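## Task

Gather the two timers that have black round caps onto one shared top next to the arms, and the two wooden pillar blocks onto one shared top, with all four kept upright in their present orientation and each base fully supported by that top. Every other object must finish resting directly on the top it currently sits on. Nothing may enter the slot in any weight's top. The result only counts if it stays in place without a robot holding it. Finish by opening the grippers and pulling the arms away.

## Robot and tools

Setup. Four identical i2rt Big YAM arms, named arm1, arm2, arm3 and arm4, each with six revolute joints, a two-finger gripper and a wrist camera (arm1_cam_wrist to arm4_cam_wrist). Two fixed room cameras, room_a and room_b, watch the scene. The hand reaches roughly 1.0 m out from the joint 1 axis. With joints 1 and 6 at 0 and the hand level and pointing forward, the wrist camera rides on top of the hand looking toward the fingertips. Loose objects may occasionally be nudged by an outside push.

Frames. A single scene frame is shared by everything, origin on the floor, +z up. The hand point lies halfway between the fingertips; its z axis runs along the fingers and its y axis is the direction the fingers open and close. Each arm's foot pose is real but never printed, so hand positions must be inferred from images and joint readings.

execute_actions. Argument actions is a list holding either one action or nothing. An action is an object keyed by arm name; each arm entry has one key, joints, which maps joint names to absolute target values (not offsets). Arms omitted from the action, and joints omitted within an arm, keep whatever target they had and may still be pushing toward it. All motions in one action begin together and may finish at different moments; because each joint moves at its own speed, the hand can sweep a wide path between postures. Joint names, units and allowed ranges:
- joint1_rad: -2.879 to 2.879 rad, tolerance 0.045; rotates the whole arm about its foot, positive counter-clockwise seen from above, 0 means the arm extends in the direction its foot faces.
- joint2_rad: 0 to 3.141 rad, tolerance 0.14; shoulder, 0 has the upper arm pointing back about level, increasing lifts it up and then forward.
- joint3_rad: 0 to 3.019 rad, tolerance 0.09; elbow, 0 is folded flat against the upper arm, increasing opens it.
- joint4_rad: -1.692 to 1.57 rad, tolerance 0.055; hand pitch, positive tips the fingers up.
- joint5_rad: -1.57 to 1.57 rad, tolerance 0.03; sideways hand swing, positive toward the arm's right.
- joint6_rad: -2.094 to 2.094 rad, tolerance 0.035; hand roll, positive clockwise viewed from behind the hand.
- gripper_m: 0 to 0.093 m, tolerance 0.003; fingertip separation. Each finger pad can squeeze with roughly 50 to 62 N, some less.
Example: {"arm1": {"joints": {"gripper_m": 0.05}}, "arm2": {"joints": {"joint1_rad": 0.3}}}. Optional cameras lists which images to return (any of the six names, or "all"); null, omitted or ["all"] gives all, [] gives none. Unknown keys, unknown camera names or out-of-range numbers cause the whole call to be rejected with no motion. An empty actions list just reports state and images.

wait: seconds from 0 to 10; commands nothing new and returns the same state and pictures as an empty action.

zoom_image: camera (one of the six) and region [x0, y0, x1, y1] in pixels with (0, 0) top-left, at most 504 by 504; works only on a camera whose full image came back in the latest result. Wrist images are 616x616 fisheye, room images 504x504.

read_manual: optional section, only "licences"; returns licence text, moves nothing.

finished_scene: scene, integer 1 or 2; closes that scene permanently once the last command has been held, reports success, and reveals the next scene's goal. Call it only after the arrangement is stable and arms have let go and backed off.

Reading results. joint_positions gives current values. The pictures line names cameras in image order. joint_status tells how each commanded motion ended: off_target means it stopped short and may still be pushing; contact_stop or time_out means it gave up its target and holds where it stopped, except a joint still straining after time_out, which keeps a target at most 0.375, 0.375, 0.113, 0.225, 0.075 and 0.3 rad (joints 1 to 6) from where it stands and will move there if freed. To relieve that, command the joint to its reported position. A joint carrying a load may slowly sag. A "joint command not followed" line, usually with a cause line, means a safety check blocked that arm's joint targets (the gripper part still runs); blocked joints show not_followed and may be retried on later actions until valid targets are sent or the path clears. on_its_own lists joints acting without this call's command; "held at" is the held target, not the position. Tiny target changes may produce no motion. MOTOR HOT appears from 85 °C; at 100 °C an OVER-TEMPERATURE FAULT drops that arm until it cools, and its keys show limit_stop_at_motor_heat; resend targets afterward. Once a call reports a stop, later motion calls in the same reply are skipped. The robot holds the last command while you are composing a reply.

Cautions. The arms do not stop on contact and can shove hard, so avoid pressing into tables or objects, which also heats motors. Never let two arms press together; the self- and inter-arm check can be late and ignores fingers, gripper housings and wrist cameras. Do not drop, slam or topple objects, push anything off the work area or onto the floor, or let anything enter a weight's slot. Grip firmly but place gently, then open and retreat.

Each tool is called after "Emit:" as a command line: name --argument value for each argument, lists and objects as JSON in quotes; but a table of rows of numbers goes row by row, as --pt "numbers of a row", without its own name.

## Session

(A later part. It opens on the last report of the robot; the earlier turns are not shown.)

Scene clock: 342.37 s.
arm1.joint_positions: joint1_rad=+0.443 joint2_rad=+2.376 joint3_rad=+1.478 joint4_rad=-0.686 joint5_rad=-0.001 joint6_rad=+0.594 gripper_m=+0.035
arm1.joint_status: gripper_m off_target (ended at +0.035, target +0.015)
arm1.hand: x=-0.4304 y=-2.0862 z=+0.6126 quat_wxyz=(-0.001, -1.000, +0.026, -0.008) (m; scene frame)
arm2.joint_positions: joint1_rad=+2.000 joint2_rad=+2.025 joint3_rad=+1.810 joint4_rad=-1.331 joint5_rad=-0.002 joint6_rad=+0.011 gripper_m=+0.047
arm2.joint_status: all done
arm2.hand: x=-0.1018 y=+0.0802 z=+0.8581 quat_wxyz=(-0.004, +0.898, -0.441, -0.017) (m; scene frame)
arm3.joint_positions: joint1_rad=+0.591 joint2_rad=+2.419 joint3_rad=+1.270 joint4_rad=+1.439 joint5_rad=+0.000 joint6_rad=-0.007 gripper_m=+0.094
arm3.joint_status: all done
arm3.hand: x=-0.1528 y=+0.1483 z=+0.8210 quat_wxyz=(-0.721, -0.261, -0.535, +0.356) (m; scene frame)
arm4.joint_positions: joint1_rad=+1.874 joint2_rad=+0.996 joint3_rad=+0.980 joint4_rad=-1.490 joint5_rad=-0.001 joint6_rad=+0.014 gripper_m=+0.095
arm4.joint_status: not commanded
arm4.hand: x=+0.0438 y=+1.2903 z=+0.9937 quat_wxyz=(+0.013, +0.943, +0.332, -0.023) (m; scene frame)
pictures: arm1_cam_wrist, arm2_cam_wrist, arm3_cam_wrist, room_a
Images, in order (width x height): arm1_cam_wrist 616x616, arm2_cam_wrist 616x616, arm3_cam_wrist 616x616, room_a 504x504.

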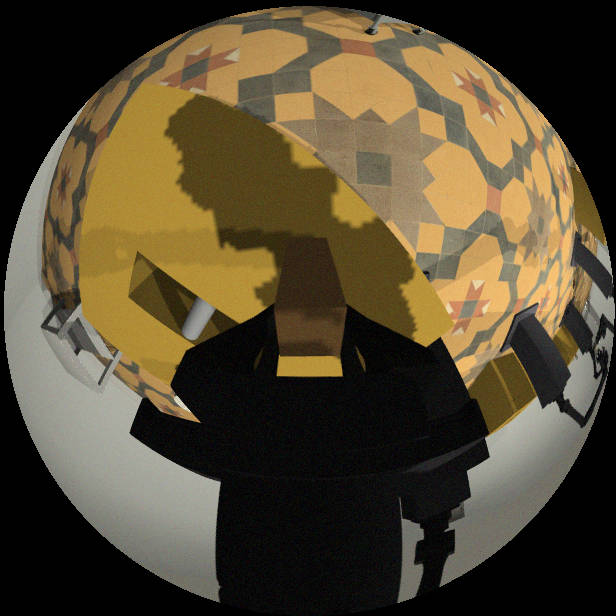

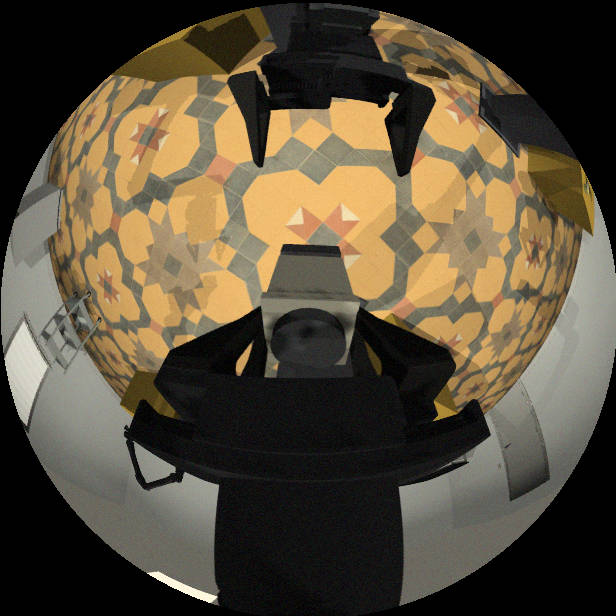

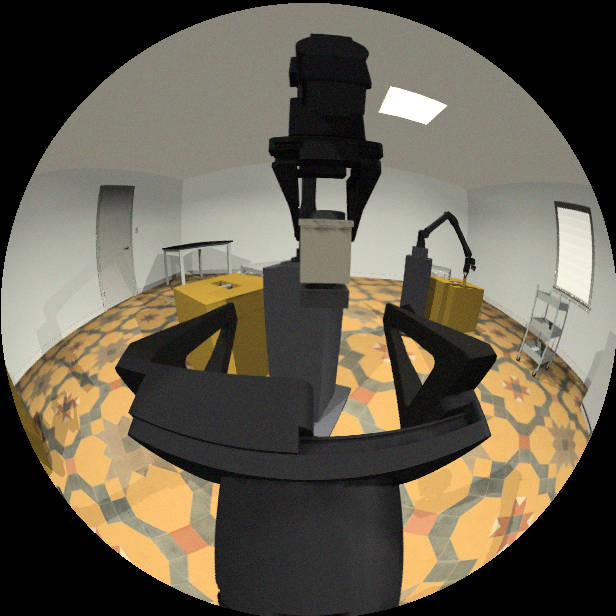

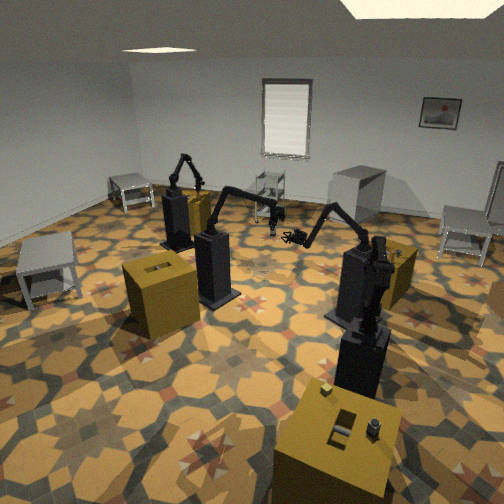

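Emit:
execute_actions --actions '[{"arm1":{"joints":{"joint2_rad":1.8,"joint3_rad":1.5,"joint4_rad":-1.25}},"arm3":{"joints":{"joint1_rad":0.565,"joint2_rad":2.44,"joint3_rad":1.44,"joint4_rad":1.33}}}]' --cameras '["arm2_cam_wrist","arm3_cam_wrist"]'

Scene clock: 368.57 s.
arm1.joint_positions: joint1_rad=+0.443 joint2_rad=+1.785 joint3_rad=+1.492 joint4_rad=-1.234 joint5_rad=-0.001 joint6_rad=+0.594 gripper_m=+0.035
arm1.joint_status: all done
arm1.hand: x=-0.4045 y=-2.0669 z=+0.9433 quat_wxyz=(-0.016, -0.999, +0.026, +0.016) (m; scene frame)
arm2.joint_positions: joint1_rad=+2.000 joint2_rad=+2.025 joint3_rad=+1.810 joint4_rad=-1.331 joint5_rad=-0.002 joint6_rad=+0.011 gripper_m=+0.047
arm2.joint_status: not commanded
arm2.hand: x=-0.1018 y=+0.0802 z=+0.8581 quat_wxyz=(-0.004, +0.898, -0.441, -0.017) (m; scene frame)
arm3.joint_positions: joint1_rad=+0.579 joint2_rad=+2.439 joint3_rad=+1.411 joint4_rad=+1.346 joint5_rad=+0.000 joint6_rad=-0.007 gripper_m=+0.094
arm3.joint_status: all done
arm3.hand: x=-0.1347 y=+0.1086 z=+0.8424 quat_wxyz=(-0.726, -0.259, -0.523, +0.364) (m; scene frame)
arm4.joint_positions: joint1_rad=+1.874 joint2_rad=+0.996 joint3_rad=+0.980 joint4_rad=-1.490 joint5_rad=-0.001 joint6_rad=+0.014 gripper_m=+0.095
arm4.joint_status: not commanded
arm4.hand: x=+0.0438 y=+1.2903 z=+0.9937 quat_wxyz=(+0.013, +0.943, +0.332, -0.023) (m; scene frame)
pictures: arm2_cam_wrist, arm3_cam_wrist
Images, in order (width x height): arm2_cam_wrist 616x616, arm3_cam_wrist 616x616.

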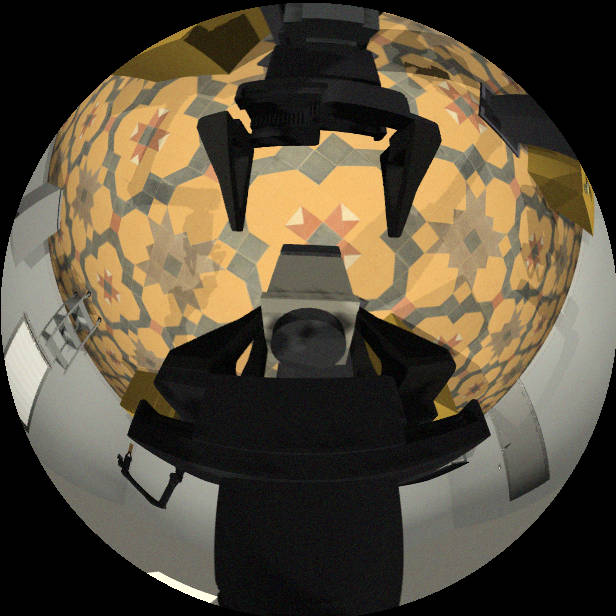

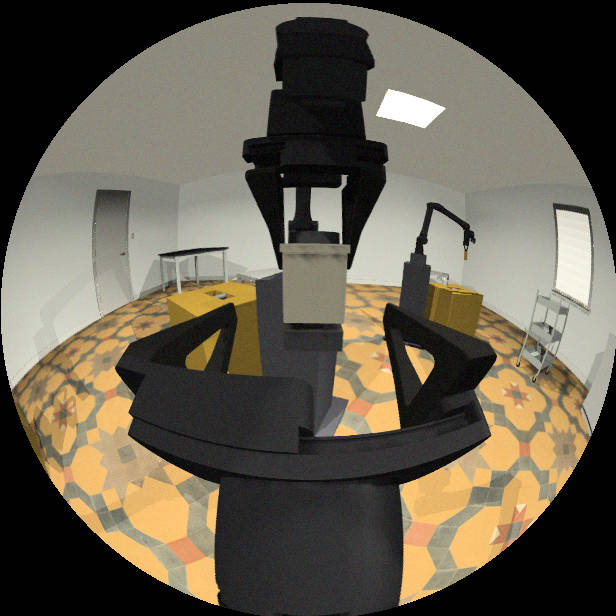

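Emit:
execute_actions --actions '[{"arm1":{"joints":{"joint1_rad":-1.846,"joint6_rad":0}},"arm3":{"joints":{"joint1_rad":0.56,"joint2_rad":2.52,"joint3_rad":1.635,"joint4_rad":1.19}}}]' --cameras '["arm2_cam_wrist","arm3_cam_wrist"]'

Scene clock: 379.73 s.
arm1.joint_positions: joint1_rad=-1.851 joint2_rad=+1.786 joint3_rad=+1.492 joint4_rad=-1.234 joint5_rad=+0.001 joint6_rad=+0.007 gripper_m=+0.035
arm1.joint_status: all done
arm1.hand: x=+0.1613 y=-1.2499 z=+0.9378 quat_wxyz=(+0.015, -0.637, +0.770, +0.009) (m; scene frame)
arm2.joint_positions: joint1_rad=+2.000 joint2_rad=+2.025 joint3_rad=+1.810 joint4_rad=-1.331 joint5_rad=-0.002 joint6_rad=+0.011 gripper_m=+0.047
arm2.joint_status: not commanded
arm2.hand: x=-0.1018 y=+0.0802 z=+0.8581 quat_wxyz=(-0.004, +0.898, -0.441, -0.017) (m; scene frame)
arm3.joint_positions: joint1_rad=+0.577 joint2_rad=+2.527 joint3_rad=+1.595 joint4_rad=+1.205 joint5_rad=+0.000 joint6_rad=-0.007 gripper_m=+0.094
arm3.joint_status: all done
arm3.hand: x=-0.1062 y=+0.0683 z=+0.8225 quat_wxyz=(-0.713, -0.268, -0.539, +0.359) (m; scene frame)
arm4.joint_positions: joint1_rad=+1.874 joint2_rad=+0.996 joint3_rad=+0.980 joint4_rad=-1.490 joint5_rad=-0.001 joint6_rad=+0.014 gripper_m=+0.095
arm4.joint_status: not commanded
arm4.hand: x=+0.0438 y=+1.2903 z=+0.9937 quat_wxyz=(+0.013, +0.943, +0.332, -0.023) (m; scene frame)
pictures: arm2_cam_wrist, arm3_cam_wrist
Images, in order (width x height): arm2_cam_wrist 616x616, arm3_cam_wrist 616x616.

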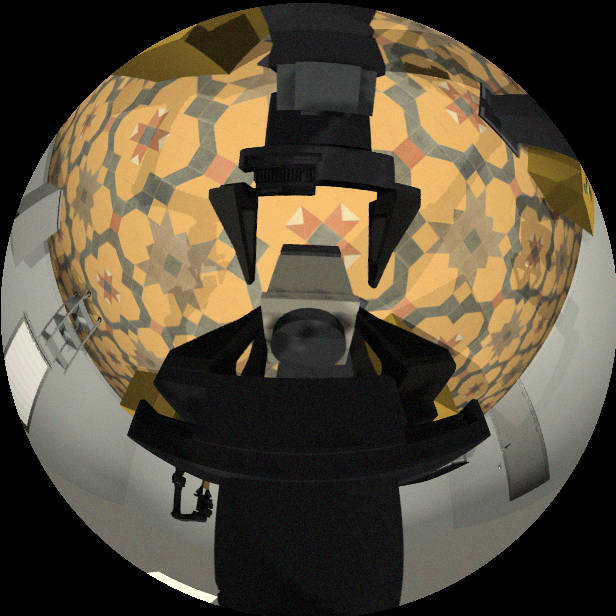

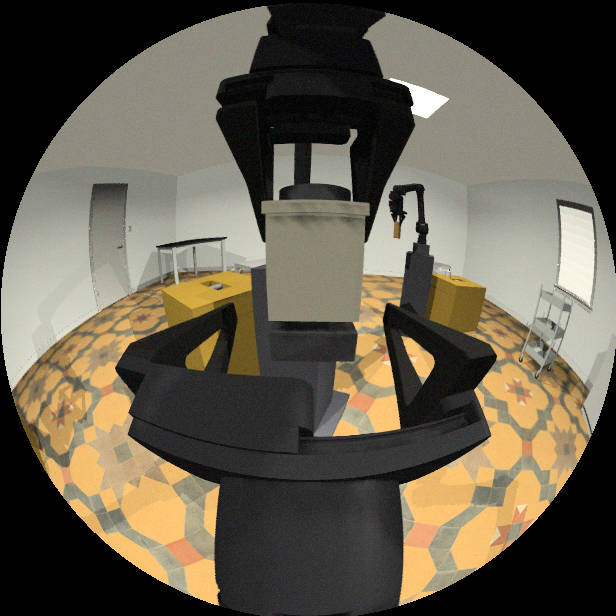

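Emit:
execute_actions --actions '[{"arm3":{"joints":{"joint4_rad":1.285}}}]' --cameras '["arm2_cam_wrist","arm3_cam_wrist"]'

Scene clock: 390.20 s.
arm1.joint_positions: joint1_rad=-1.851 joint2_rad=+1.786 joint3_rad=+1.492 joint4_rad=-1.234 joint5_rad=+0.001 joint6_rad=+0.007 gripper_m=+0.035
arm1.joint_status: not commanded
arm1.hand: x=+0.1613 y=-1.2499 z=+0.9378 quat_wxyz=(+0.015, -0.637, +0.770, +0.009) (m; scene frame)
arm2.joint_positions: joint1_rad=+2.000 joint2_rad=+2.025 joint3_rad=+1.810 joint4_rad=-1.331 joint5_rad=-0.002 joint6_rad=+0.011 gripper_m=+0.047
arm2.joint_status: not commanded
arm2.hand: x=-0.1018 y=+0.0802 z=+0.8581 quat_wxyz=(-0.004, +0.898, -0.441, -0.017) (m; scene frame)
arm3.joint_positions: joint1_rad=+0.577 joint2_rad=+2.527 joint3_rad=+1.595 joint4_rad=+1.259 joint5_rad=+0.000 joint6_rad=-0.007 gripper_m=+0.094
arm3.joint_status: all done
arm3.hand: x=-0.1086 y=+0.0714 z=+0.8351 quat_wxyz=(-0.727, -0.258, -0.520, +0.366) (m; scene frame)
arm4.joint_positions: joint1_rad=+1.874 joint2_rad=+0.996 joint3_rad=+0.980 joint4_rad=-1.490 joint5_rad=-0.001 joint6_rad=+0.014 gripper_m=+0.095
arm4.joint_status: not commanded
arm4.hand: x=+0.0438 y=+1.2903 z=+0.9937 quat_wxyz=(+0.013, +0.943, +0.332, -0.023) (m; scene frame)
pictures: arm2_cam_wrist, arm3_cam_wrist
Images, in order (width x height): arm2_cam_wrist 616x616, arm3_cam_wrist 616x616.

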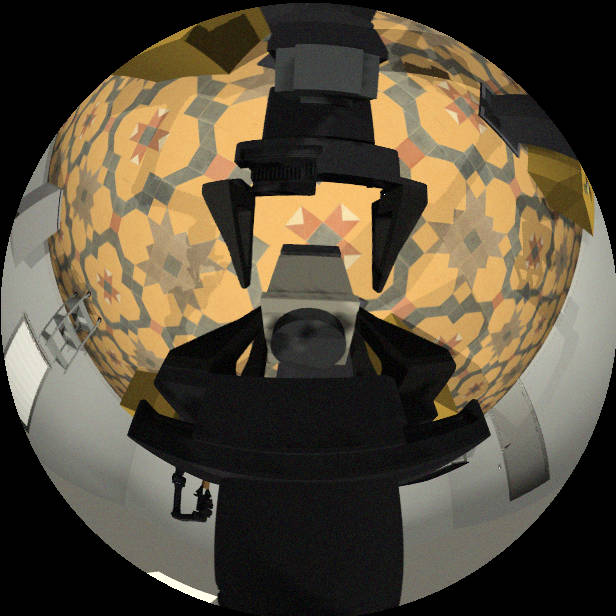

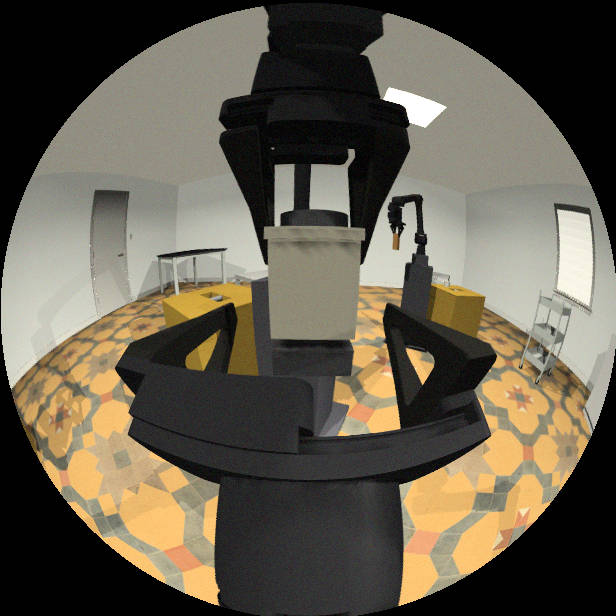

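Emit:
execute_actions --actions '[{"arm3":{"joints":{"gripper_m":0.03}}}]' --cameras '["arm2_cam_wrist","arm3_cam_wrist"]'

Scene clock: 398.93 s.
arm1.joint_positions: joint1_rad=-1.851 joint2_rad=+1.786 joint3_rad=+1.492 joint4_rad=-1.234 joint5_rad=+0.001 joint6_rad=+0.007 gripper_m=+0.035
arm1.joint_status: not commanded
arm1.hand: x=+0.1613 y=-1.2499 z=+0.9378 quat_wxyz=(+0.015, -0.637, +0.770, +0.009) (m; scene frame)
arm2.joint_positions: joint1_rad=+1.999 joint2_rad=+2.025 joint3_rad=+1.810 joint4_rad=-1.331 joint5_rad=+0.001 joint6_rad=+0.010 gripper_m=+0.047
arm2.joint_status: not commanded
arm2.hand: x=-0.1012 y=+0.0807 z=+0.8581 quat_wxyz=(-0.006, +0.898, -0.440, -0.016) (m; scene frame)
arm3.joint_positions: joint1_rad=+0.576 joint2_rad=+2.527 joint3_rad=+1.595 joint4_rad=+1.260 joint5_rad=+0.002 joint6_rad=-0.007 gripper_m=+0.044
arm3.joint_status: gripper_m off_target (ended at +0.044, target +0.030)
arm3.hand: x=-0.1094 y=+0.0709 z=+0.8353 quat_wxyz=(-0.727, -0.259, -0.519, +0.367) (m; scene frame)
arm4.joint_positions: joint1_rad=+1.874 joint2_rad=+0.996 joint3_rad=+0.980 joint4_rad=-1.490 joint5_rad=-0.001 joint6_rad=+0.014 gripper_m=+0.095
arm4.joint_status: not commanded
arm4.hand: x=+0.0438 y=+1.2903 z=+0.9937 quat_wxyz=(+0.013, +0.943, +0.332, -0.023) (m; scene frame)
pictures: arm2_cam_wrist, arm3_cam_wrist
Images, in order (width x height): arm2_cam_wrist 616x616, arm3_cam_wrist 616x616.

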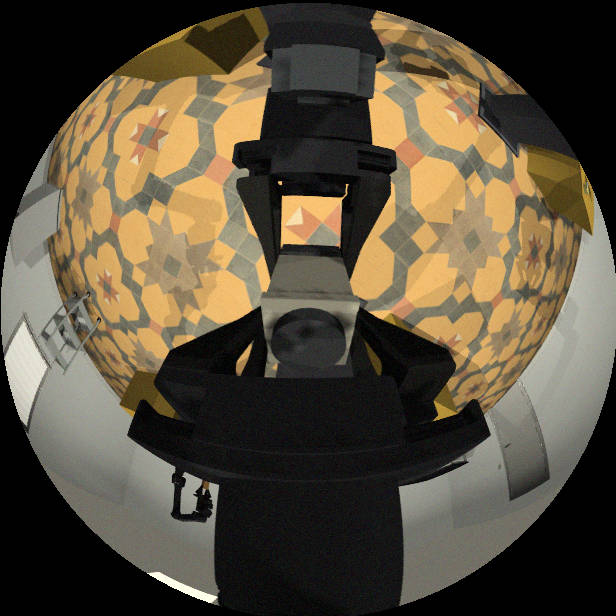

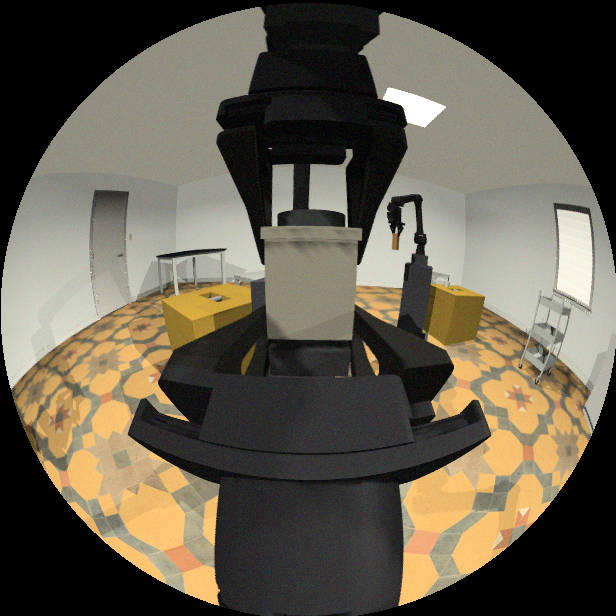

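Emit:
execute_actions --actions '[{"arm2":{"joints":{"gripper_m":0.093}}}]' --cameras '[]'

Emit:
execute_actions --actions '[{"arm2":{"joints":{"joint2_rad":1.75}}}]' --cameras '["arm3_cam_wrist"]'

Scene clock: 415.07 s.
arm1.joint_positions: joint1_rad=-1.851 joint2_rad=+1.786 joint3_rad=+1.492 joint4_rad=-1.234 joint5_rad=+0.001 joint6_rad=+0.007 gripper_m=+0.035
arm1.joint_status: not commanded
arm1.hand: x=+0.1613 y=-1.2499 z=+0.9378 quat_wxyz=(+0.015, -0.637, +0.770, +0.009) (m; scene frame)
arm2.joint_positions: joint1_rad=+1.999 joint2_rad=+2.023 joint3_rad=+1.810 joint4_rad=-1.331 joint5_rad=+0.001 joint6_rad=+0.010 gripper_m=+0.093
arm2.joint_status: all done
arm2.hand: x=-0.1012 y=+0.0806 z=+0.8597 quat_wxyz=(-0.006, +0.898, -0.440, -0.017) (m; scene frame)
arm3.joint_positions: joint1_rad=+0.576 joint2_rad=+2.527 joint3_rad=+1.595 joint4_rad=+1.260 joint5_rad=+0.002 joint6_rad=-0.007 gripper_m=+0.044
arm3.joint_status: not commanded
arm3.hand: x=-0.1094 y=+0.0709 z=+0.8353 quat_wxyz=(-0.727, -0.259, -0.519, +0.367) (m; scene frame)
arm4.joint_positions: joint1_rad=+1.874 joint2_rad=+0.996 joint3_rad=+0.980 joint4_rad=-1.490 joint5_rad=-0.001 joint6_rad=+0.014 gripper_m=+0.095
arm4.joint_status: not commanded
arm4.hand: x=+0.0438 y=+1.2903 z=+0.9937 quat_wxyz=(+0.013, +0.943, +0.332, -0.023) (m; scene frame)
pictures: none
No camera images: the call's "cameras" was empty. Leave "cameras" out to get every camera's image.

Scene clock: 416.57 s.
arm1.joint_positions: joint1_rad=-1.851 joint2_rad=+1.786 joint3_rad=+1.492 joint4_rad=-1.234 joint5_rad=+0.001 joint6_rad=+0.007 gripper_m=+0.035
arm1.joint_status: not commanded
arm1.hand: x=+0.1613 y=-1.2499 z=+0.9378 quat_wxyz=(+0.015, -0.637, +0.770, +0.009) (m; scene frame)
arm2.joint_positions: joint1_rad=+1.999 joint2_rad=+1.745 joint3_rad=+1.810 joint4_rad=-1.332 joint5_rad=+0.001 joint6_rad=+0.010 gripper_m=+0.093
arm2.joint_status: all done
arm2.hand: x=-0.0877 y=+0.0648 z=+1.0263 quat_wxyz=(-0.066, +0.887, -0.435, -0.142) (m; scene frame)
arm3.joint_positions: joint1_rad=+0.576 joint2_rad=+2.527 joint3_rad=+1.595 joint4_rad=+1.260 joint5_rad=+0.002 joint6_rad=-0.007 gripper_m=+0.044
arm3.joint_status: not commanded
arm3.hand: x=-0.1094 y=+0.0709 z=+0.8353 quat_wxyz=(-0.727, -0.259, -0.519, +0.367) (m; scene frame)
arm4.joint_positions: joint1_rad=+1.874 joint2_rad=+0.996 joint3_rad=+0.980 joint4_rad=-1.490 joint5_rad=-0.001 joint6_rad=+0.014 gripper_m=+0.095
arm4.joint_status: not commanded
arm4.hand: x=+0.0438 y=+1.2903 z=+0.9937 quat_wxyz=(+0.013, +0.943, +0.332, -0.023) (m; scene frame)
pictures: arm3_cam_wrist
Images, in order (width x height): arm3_cam_wrist 616x616.

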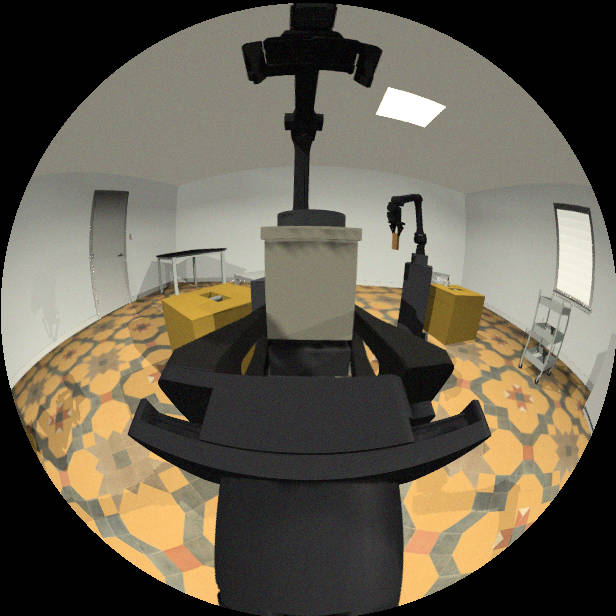

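Emit:
execute_actions --actions '[{"arm2":{"joints":{"joint1_rad":-1.99,"joint3_rad":1.5,"joint4_rad":1.27}},"arm3":{"joints":{"joint1_rad":2.2,"joint2_rad":2.21,"joint3_rad":1.16,"joint4_rad":1.42}},"arm4":{"joints":{"joint2_rad":1.38,"joint3_rad":1.41,"joint4_rad":-1.57}}}]' --cameras '["arm3_cam_wrist","arm4_cam_wrist"]'

Emit:
execute_actions --actions '[{"arm2":{"joints":{"joint2_rad":2.15,"joint3_rad":1.205}}}]' --cameras '["arm1_cam_wrist","arm2_cam_wrist"]'

Scene clock: 447.90 s.
arm1.joint_positions: joint1_rad=-1.851 joint2_rad=+1.786 joint3_rad=+1.492 joint4_rad=-1.234 joint5_rad=+0.001 joint6_rad=+0.007 gripper_m=+0.035
arm1.joint_status: not commanded
arm1.hand: x=+0.1613 y=-1.2499 z=+0.9378 quat_wxyz=(+0.015, -0.637, +0.770, +0.009) (m; scene frame)
arm2.joint_positions: joint1_rad=-1.999 joint2_rad=+1.762 joint3_rad=+1.493 joint4_rad=+1.258 joint5_rad=+0.002 joint6_rad=+0.010 gripper_m=+0.093
arm2.joint_status: all done
arm2.hand: x=+0.1680 y=-1.0671 z=+1.3301 quat_wxyz=(-0.613, -0.220, -0.186, +0.736) (m; scene frame)
arm3.joint_positions: joint1_rad=+2.208 joint2_rad=+2.225 joint3_rad=+1.160 joint4_rad=+1.393 joint5_rad=-0.003 joint6_rad=-0.006 gripper_m=+0.044
arm3.joint_status: all done
arm3.hand: x=-0.0560 y=+1.2059 z=+0.9002 quat_wxyz=(-0.765, +0.206, -0.544, -0.277) (m; scene frame)
arm4.joint_positions: joint1_rad=+1.874 joint2_rad=+1.385 joint3_rad=+1.358 joint4_rad=-1.564 joint5_rad=-0.001 joint6_rad=+0.014 gripper_m=+0.095
arm4.joint_status: all done
arm4.hand: x=-0.0527 y=+1.2108 z=+1.0174 quat_wxyz=(-0.002, +0.943, +0.332, +0.017) (m; scene frame)
pictures: arm3_cam_wrist, arm4_cam_wrist
Images, in order (width x height): arm3_cam_wrist 616x616, arm4_cam_wrist 616x616.

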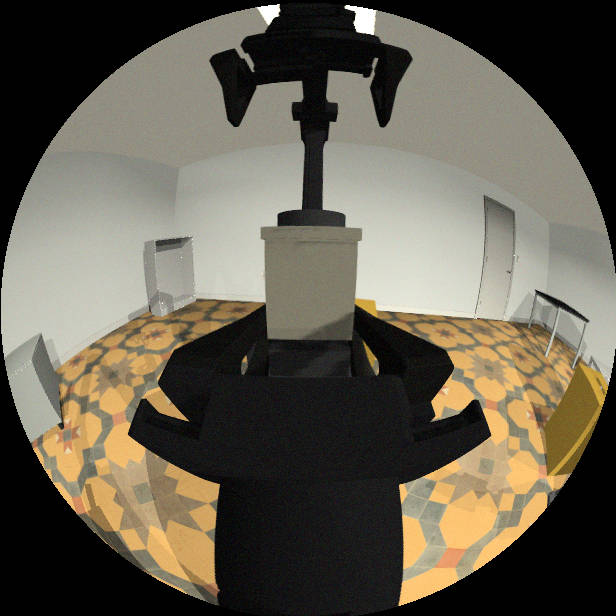

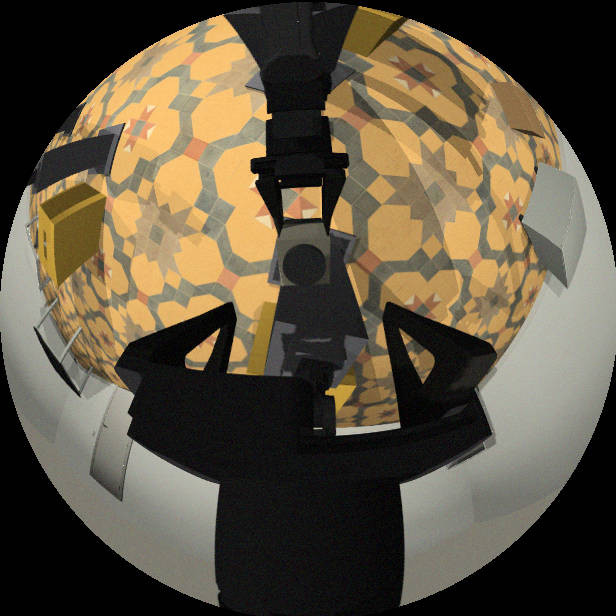

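Scene clock: 449.43 s.
arm1.joint_positions: joint1_rad=-1.851 joint2_rad=+1.786 joint3_rad=+1.492 joint4_rad=-1.234 joint5_rad=+0.001 joint6_rad=+0.007 gripper_m=+0.035
arm1.joint_status: not commanded
arm1.hand: x=+0.1613 y=-1.2499 z=+0.9378 quat_wxyz=(+0.015, -0.637, +0.770, +0.009) (m; scene frame)
arm2.joint_positions: joint1_rad=-1.999 joint2_rad=+2.143 joint3_rad=+1.179 joint4_rad=+1.261 joint5_rad=+0.002 joint6_rad=+0.010 gripper_m=+0.093
arm2.joint_status: all done
arm2.hand: x=+0.1504 y=-1.1369 z=+0.9064 quat_wxyz=(-0.513, -0.459, -0.380, +0.618) (m; scene frame)
arm3.joint_positions: joint1_rad=+2.208 joint2_rad=+2.225 joint3_rad=+1.160 joint4_rad=+1.393 joint5_rad=-0.003 joint6_rad=-0.006 gripper_m=+0.044
arm3.joint_status: not commanded
arm3.hand: x=-0.0560 y=+1.2059 z=+0.9002 quat_wxyz=(-0.765, +0.206, -0.544, -0.277) (m; scene frame)
arm4.joint_positions: joint1_rad=+1.874 joint2_rad=+1.385 joint3_rad=+1.358 joint4_rad=-1.564 joint5_rad=-0.001 joint6_rad=+0.014 gripper_m=+0.095
arm4.joint_status: not commanded
arm4.hand: x=-0.0527 y=+1.2108 z=+1.0174 quat_wxyz=(-0.002, +0.943, +0.332, +0.017) (m; scene frame)
pictures: arm1_cam_wrist, arm2_cam_wrist
Images, in order (width x height): arm1_cam_wrist 616x616, arm2_cam_wrist 616x616.

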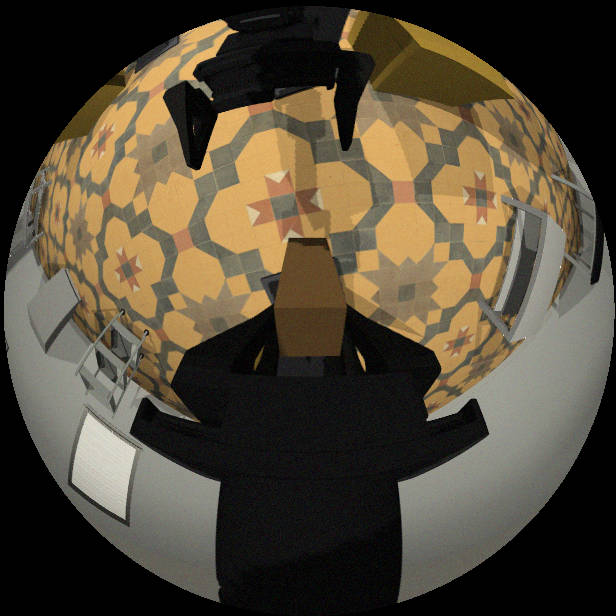

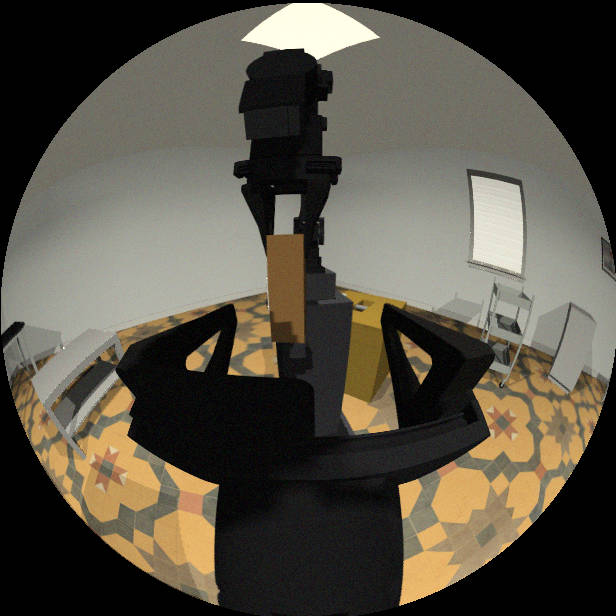

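Emit:
execute_actions --actions '[{"arm2":{"joints":{"joint1_rad":-1.958,"joint2_rad":2.34,"joint3_rad":1.565,"joint4_rad":1.1}},"arm4":{"joints":{"joint1_rad":1.89,"joint3_rad":1.135,"joint4_rad":-1.295}}}]' --cameras '["arm1_cam_wrist","arm2_cam_wrist","arm3_cam_wrist","arm4_cam_wrist"]'

Scene clock: 476.27 s.
arm1.joint_positions: joint1_rad=-1.851 joint2_rad=+1.786 joint3_rad=+1.492 joint4_rad=-1.234 joint5_rad=+0.001 joint6_rad=+0.007 gripper_m=+0.035
arm1.joint_status: not commanded
arm1.hand: x=+0.1613 y=-1.2499 z=+0.9378 quat_wxyz=(+0.015, -0.637, +0.770, +0.009) (m; scene frame)
arm2.joint_positions: joint1_rad=-1.961 joint2_rad=+2.341 joint3_rad=+1.534 joint4_rad=+1.104 joint5_rad=+0.001 joint6_rad=+0.010 gripper_m=+0.093
arm2.joint_status: all done
arm2.hand: x=+0.1636 y=-1.2371 z=+0.8868 quat_wxyz=(-0.524, -0.451, -0.389, +0.608) (m; scene frame)
arm3.joint_positions: joint1_rad=+2.208 joint2_rad=+2.225 joint3_rad=+1.160 joint4_rad=+1.393 joint5_rad=-0.003 joint6_rad=-0.006 gripper_m=+0.044
arm3.joint_status: not commanded
arm3.hand: x=-0.0560 y=+1.2059 z=+0.9002 quat_wxyz=(-0.765, +0.206, -0.544, -0.277) (m; scene frame)
arm4.joint_positions: joint1_rad=+1.877 joint2_rad=+1.381 joint3_rad=+1.123 joint4_rad=-1.307 joint5_rad=-0.001 joint6_rad=+0.014 gripper_m=+0.095
arm4.joint_status: all done
arm4.hand: x=-0.0448 y=+1.2151 z=+0.9303 quat_wxyz=(+0.003, +0.943, +0.333, +0.005) (m; scene frame)
pictures: arm1_cam_wrist, arm2_cam_wrist, arm3_cam_wrist, arm4_cam_wrist
Images, in order (width x height): arm1_cam_wrist 616x616, arm2_cam_wrist 616x616, arm3_cam_wrist 616x616, arm4_cam_wrist 616x616.

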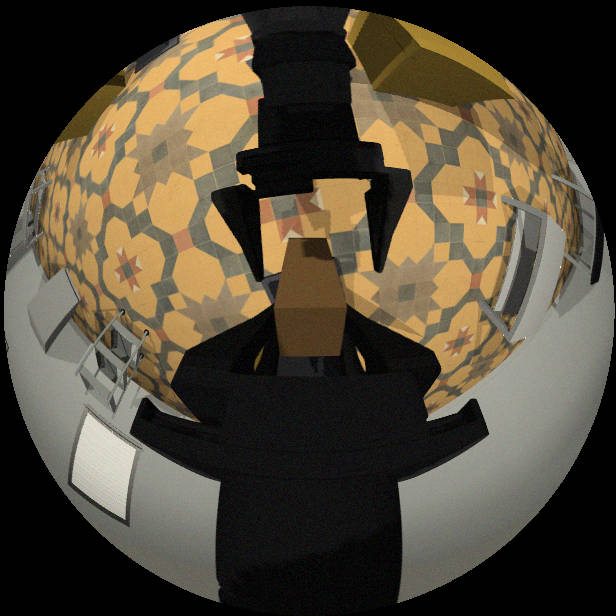

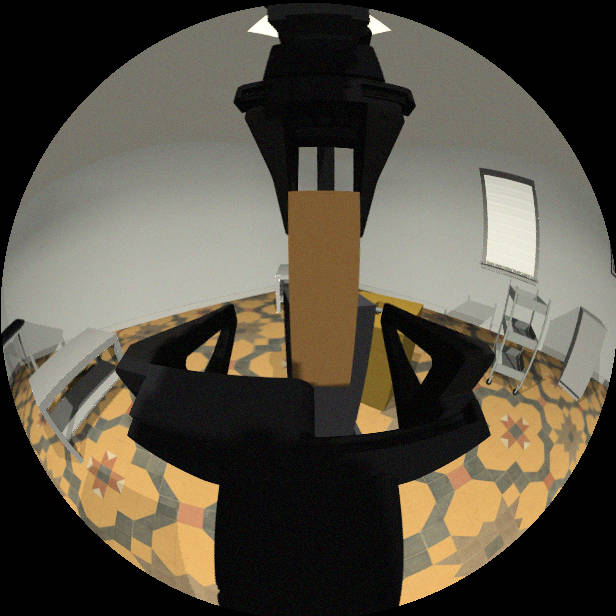

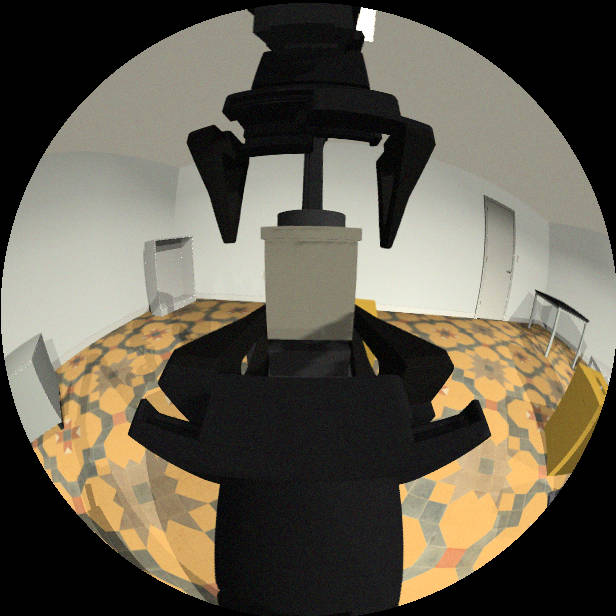

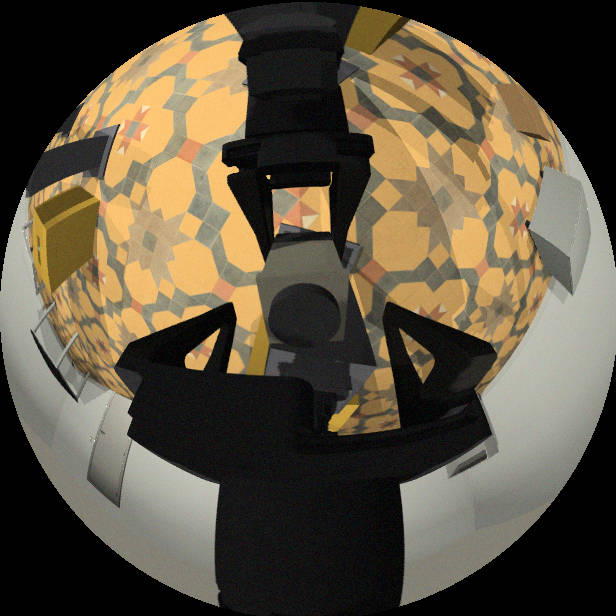

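Emit:
execute_actions --actions '[{"arm2":{"joints":{"joint1_rad":-1.98}},"arm4":{"joints":{"joint3_rad":1.09,"joint4_rad":-1.255}}}]' --cameras '["arm2_cam_wrist","arm3_cam_wrist","arm4_cam_wrist"]'

Scene clock: 495.27 s.
arm1.joint_positions: joint1_rad=-1.851 joint2_rad=+1.786 joint3_rad=+1.492 joint4_rad=-1.234 joint5_rad=+0.001 joint6_rad=+0.007 gripper_m=+0.035
arm1.joint_status: not commanded
arm1.hand: x=+0.1613 y=-1.2499 z=+0.9378 quat_wxyz=(+0.015, -0.637, +0.770, +0.009) (m; scene frame)
arm2.joint_positions: joint1_rad=-1.970 joint2_rad=+2.341 joint3_rad=+1.534 joint4_rad=+1.104 joint5_rad=+0.001 joint6_rad=+0.010 gripper_m=+0.093
arm2.joint_status: all done
arm2.hand: x=+0.1557 y=-1.2359 z=+0.8869 quat_wxyz=(-0.521, -0.453, -0.387, +0.611) (m; scene frame)
arm3.joint_positions: joint1_rad=+2.208 joint2_rad=+2.225 joint3_rad=+1.160 joint4_rad=+1.393 joint5_rad=-0.003 joint6_rad=-0.006 gripper_m=+0.044
arm3.joint_status: not commanded
arm3.hand: x=-0.0560 y=+1.2059 z=+0.9002 quat_wxyz=(-0.765, +0.206, -0.544, -0.277) (m; scene frame)
arm4.joint_positions: joint1_rad=+1.877 joint2_rad=+1.381 joint3_rad=+1.082 joint4_rad=-1.268 joint5_rad=-0.001 joint6_rad=+0.014 gripper_m=+0.095
arm4.joint_status: all done
arm4.hand: x=-0.0412 y=+1.2180 z=+0.9156 quat_wxyz=(+0.002, +0.943, +0.333, +0.005) (m; scene frame)
pictures: arm2_cam_wrist, arm3_cam_wrist, arm4_cam_wrist
Images, in order (width x height): arm2_cam_wrist 616x616, arm3_cam_wrist 616x616, arm4_cam_wrist 616x616.

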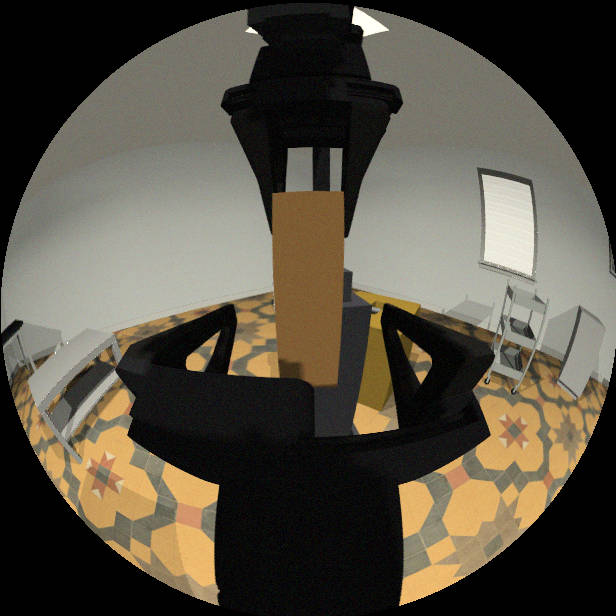

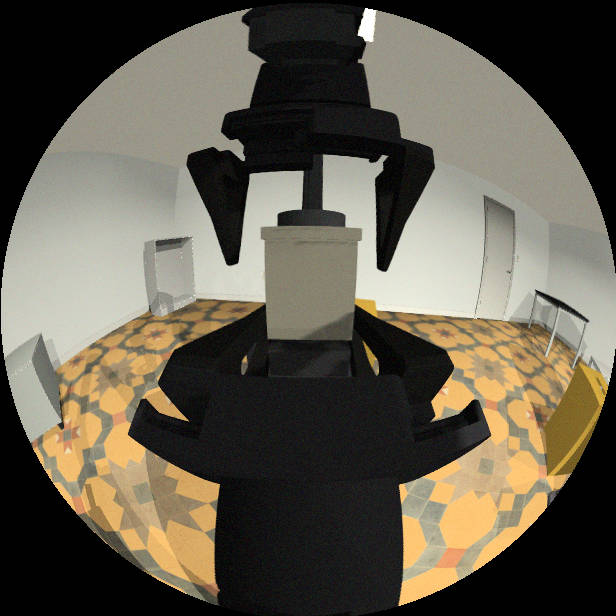

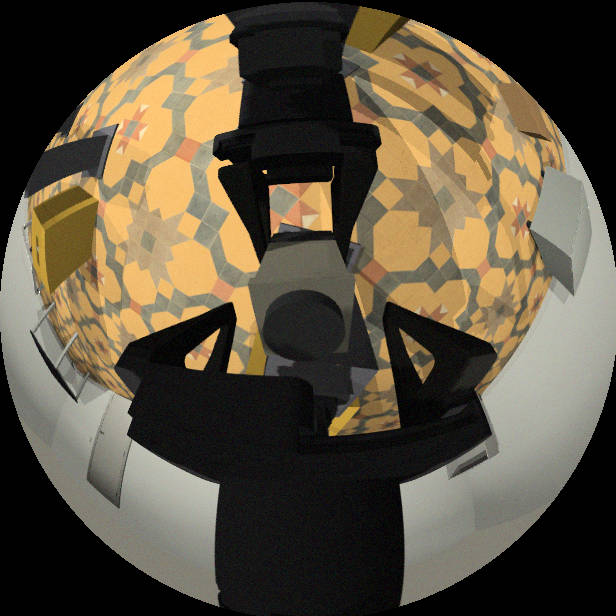

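Emit:
execute_actions --actions '[{"arm2":{"joints":{"gripper_m":0.015}},"arm4":{"joints":{"gripper_m":0.03}}}]' --cameras '["arm2_cam_wrist","arm3_cam_wrist","arm4_cam_wrist"]'

Scene clock: 503.27 s.
arm1.joint_positions: joint1_rad=-1.851 joint2_rad=+1.786 joint3_rad=+1.492 joint4_rad=-1.234 joint5_rad=+0.001 joint6_rad=+0.001 gripper_m=+0.035
arm1.joint_status: not commanded
arm1.hand: x=+0.1613 y=-1.2499 z=+0.9378 quat_wxyz=(+0.015, -0.640, +0.768, +0.008) (m; scene frame)
arm2.joint_positions: joint1_rad=-1.970 joint2_rad=+2.341 joint3_rad=+1.534 joint4_rad=+1.104 joint5_rad=+0.003 joint6_rad=+0.009 gripper_m=+0.035
arm2.joint_status: gripper_m off_target (ended at +0.035, target +0.015)
arm2.hand: x=+0.1555 y=-1.2359 z=+0.8869 quat_wxyz=(-0.521, -0.453, -0.387, +0.611) (m; scene frame)
arm3.joint_positions: joint1_rad=+2.209 joint2_rad=+2.225 joint3_rad=+1.160 joint4_rad=+1.393 joint5_rad=-0.004 joint6_rad=-0.008 gripper_m=+0.044
arm3.joint_status: not commanded
arm3.hand: x=-0.0563 y=+1.2063 z=+0.9002 quat_wxyz=(-0.765, +0.207, -0.544, -0.277) (m; scene frame)
arm4.joint_positions: joint1_rad=+1.882 joint2_rad=+1.381 joint3_rad=+1.082 joint4_rad=-1.267 joint5_rad=-0.002 joint6_rad=+0.009 gripper_m=+0.047
arm4.joint_status: gripper_m off_target (ended at +0.047, target +0.030)
arm4.hand: x=-0.0400 y=+1.2163 z=+0.9156 quat_wxyz=(+0.003, +0.941, +0.338, +0.005) (m; scene frame)
pictures: arm2_cam_wrist, arm3_cam_wrist, arm4_cam_wrist
Images, in order (width x height): arm2_cam_wrist 616x616, arm3_cam_wrist 616x616, arm4_cam_wrist 616x616.

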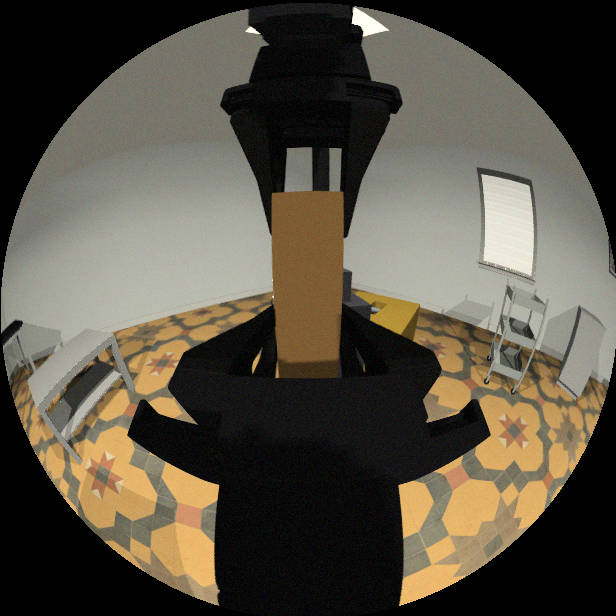

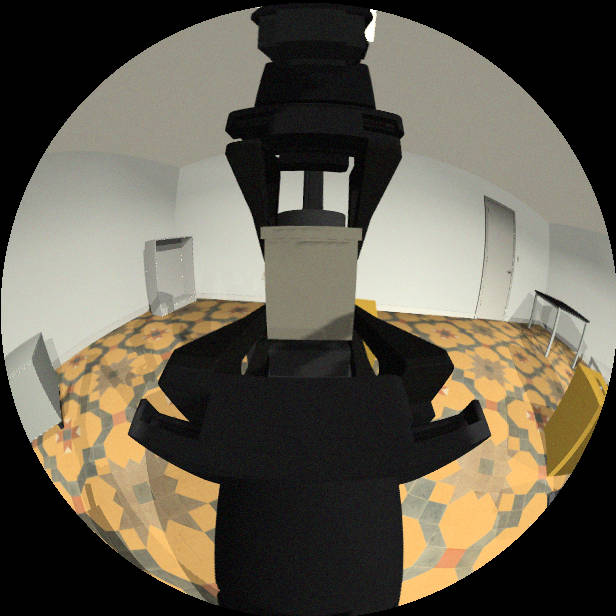

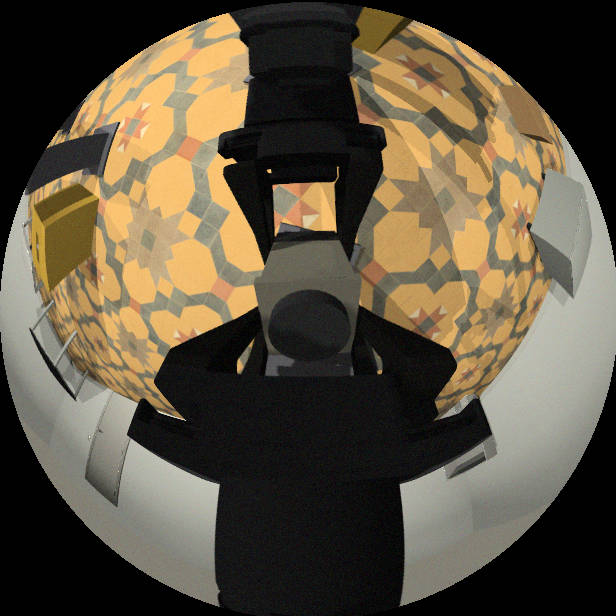

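Emit:
execute_actions --actions '[{"arm1":{"joints":{"gripper_m":0.093}},"arm3":{"joints":{"gripper_m":0.093}}}]' --cameras '[]'

Emit:
execute_actions --actions '[{"arm1":{"joints":{"joint2_rad":1.5}},"arm4":{"joints":{"joint2_rad":1.05,"joint4_rad":-1.55}}}]' --cameras '["arm2_cam_wrist","arm4_cam_wrist"]'

Scene clock: 519.10 s.
arm1.joint_positions: joint1_rad=-1.851 joint2_rad=+1.786 joint3_rad=+1.492 joint4_rad=-1.234 joint5_rad=+0.001 joint6_rad=+0.001 gripper_m=+0.093
arm1.joint_status: all done
arm1.hand: x=+0.1613 y=-1.2499 z=+0.9378 quat_wxyz=(+0.015, -0.640, +0.768, +0.008) (m; scene frame)
arm2.joint_positions: joint1_rad=-1.970 joint2_rad=+2.341 joint3_rad=+1.534 joint4_rad=+1.104 joint5_rad=+0.002 joint6_rad=+0.009 gripper_m=+0.035
arm2.joint_status: not commanded
arm2.hand: x=+0.1557 y=-1.2359 z=+0.8868 quat_wxyz=(-0.521, -0.453, -0.387, +0.611) (m; scene frame)
arm3.joint_positions: joint1_rad=+2.209 joint2_rad=+2.224 joint3_rad=+1.160 joint4_rad=+1.394 joint5_rad=-0.004 joint6_rad=-0.008 gripper_m=+0.093
arm3.joint_status: all done
arm3.hand: x=-0.0564 y=+1.2062 z=+0.9011 quat_wxyz=(-0.765, +0.206, -0.543, -0.278) (m; scene frame)
arm4.joint_positions: joint1_rad=+1.882 joint2_rad=+1.381 joint3_rad=+1.082 joint4_rad=-1.267 joint5_rad=-0.002 joint6_rad=+0.009 gripper_m=+0.047
arm4.joint_status: not commanded
arm4.hand: x=-0.0400 y=+1.2163 z=+0.9156 quat_wxyz=(+0.003, +0.941, +0.338, +0.005) (m; scene frame)
pictures: none
No camera images: the call's "cameras" was empty. Leave "cameras" out to get every camera's image.

Scene clock: 520.40 s.
arm1.joint_positions: joint1_rad=-1.851 joint2_rad=+1.479 joint3_rad=+1.483 joint4_rad=-1.235 joint5_rad=+0.001 joint6_rad=+0.001 gripper_m=+0.093
arm1.joint_status: all done
arm1.hand: x=+0.1559 y=-1.2745 z=+1.0919 quat_wxyz=(+0.129, -0.632, +0.758, +0.103) (m; scene frame)
arm2.joint_positions: joint1_rad=-1.970 joint2_rad=+2.341 joint3_rad=+1.534 joint4_rad=+1.104 joint5_rad=+0.002 joint6_rad=+0.009 gripper_m=+0.035
arm2.joint_status: not commanded
arm2.hand: x=+0.1557 y=-1.2359 z=+0.8868 quat_wxyz=(-0.521, -0.453, -0.387, +0.611) (m; scene frame)
arm3.joint_positions: joint1_rad=+2.209 joint2_rad=+2.224 joint3_rad=+1.160 joint4_rad=+1.394 joint5_rad=-0.004 joint6_rad=-0.008 gripper_m=+0.093
arm3.joint_status: not commanded
arm3.hand: x=-0.0564 y=+1.2062 z=+0.9011 quat_wxyz=(-0.765, +0.206, -0.543, -0.278) (m; scene frame)
arm4.joint_positions: joint1_rad=+1.882 joint2_rad=+1.048 joint3_rad=+1.073 joint4_rad=-1.543 joint5_rad=-0.002 joint6_rad=+0.009 gripper_m=+0.047
arm4.joint_status: all done
arm4.hand: x=+0.0329 y=+1.2784 z=+1.0165 quat_wxyz=(+0.011, +0.941, +0.337, -0.017) (m; scene frame)
pictures: arm2_cam_wrist, arm4_cam_wrist
Images, in order (width x height): arm2_cam_wrist 616x616, arm4_cam_wrist 616x616.

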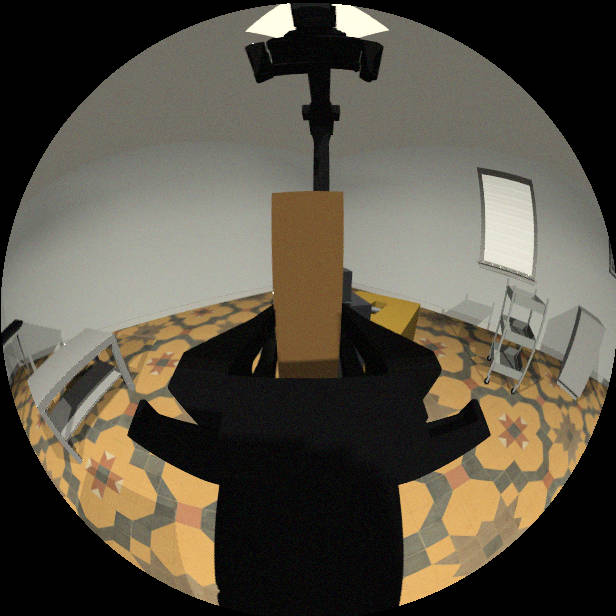

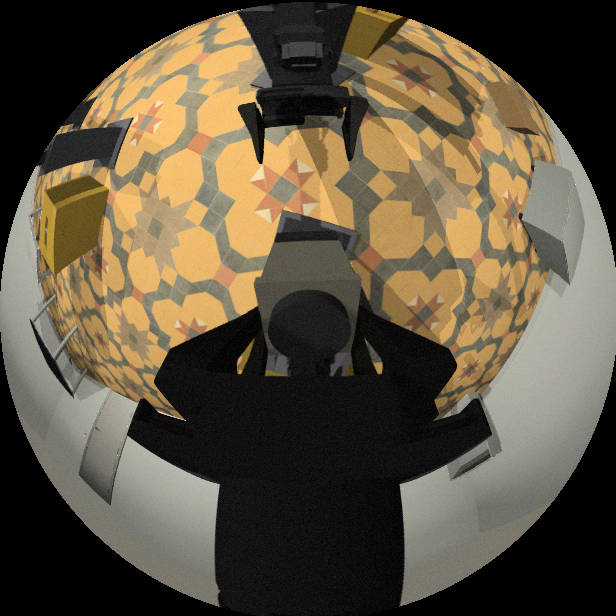

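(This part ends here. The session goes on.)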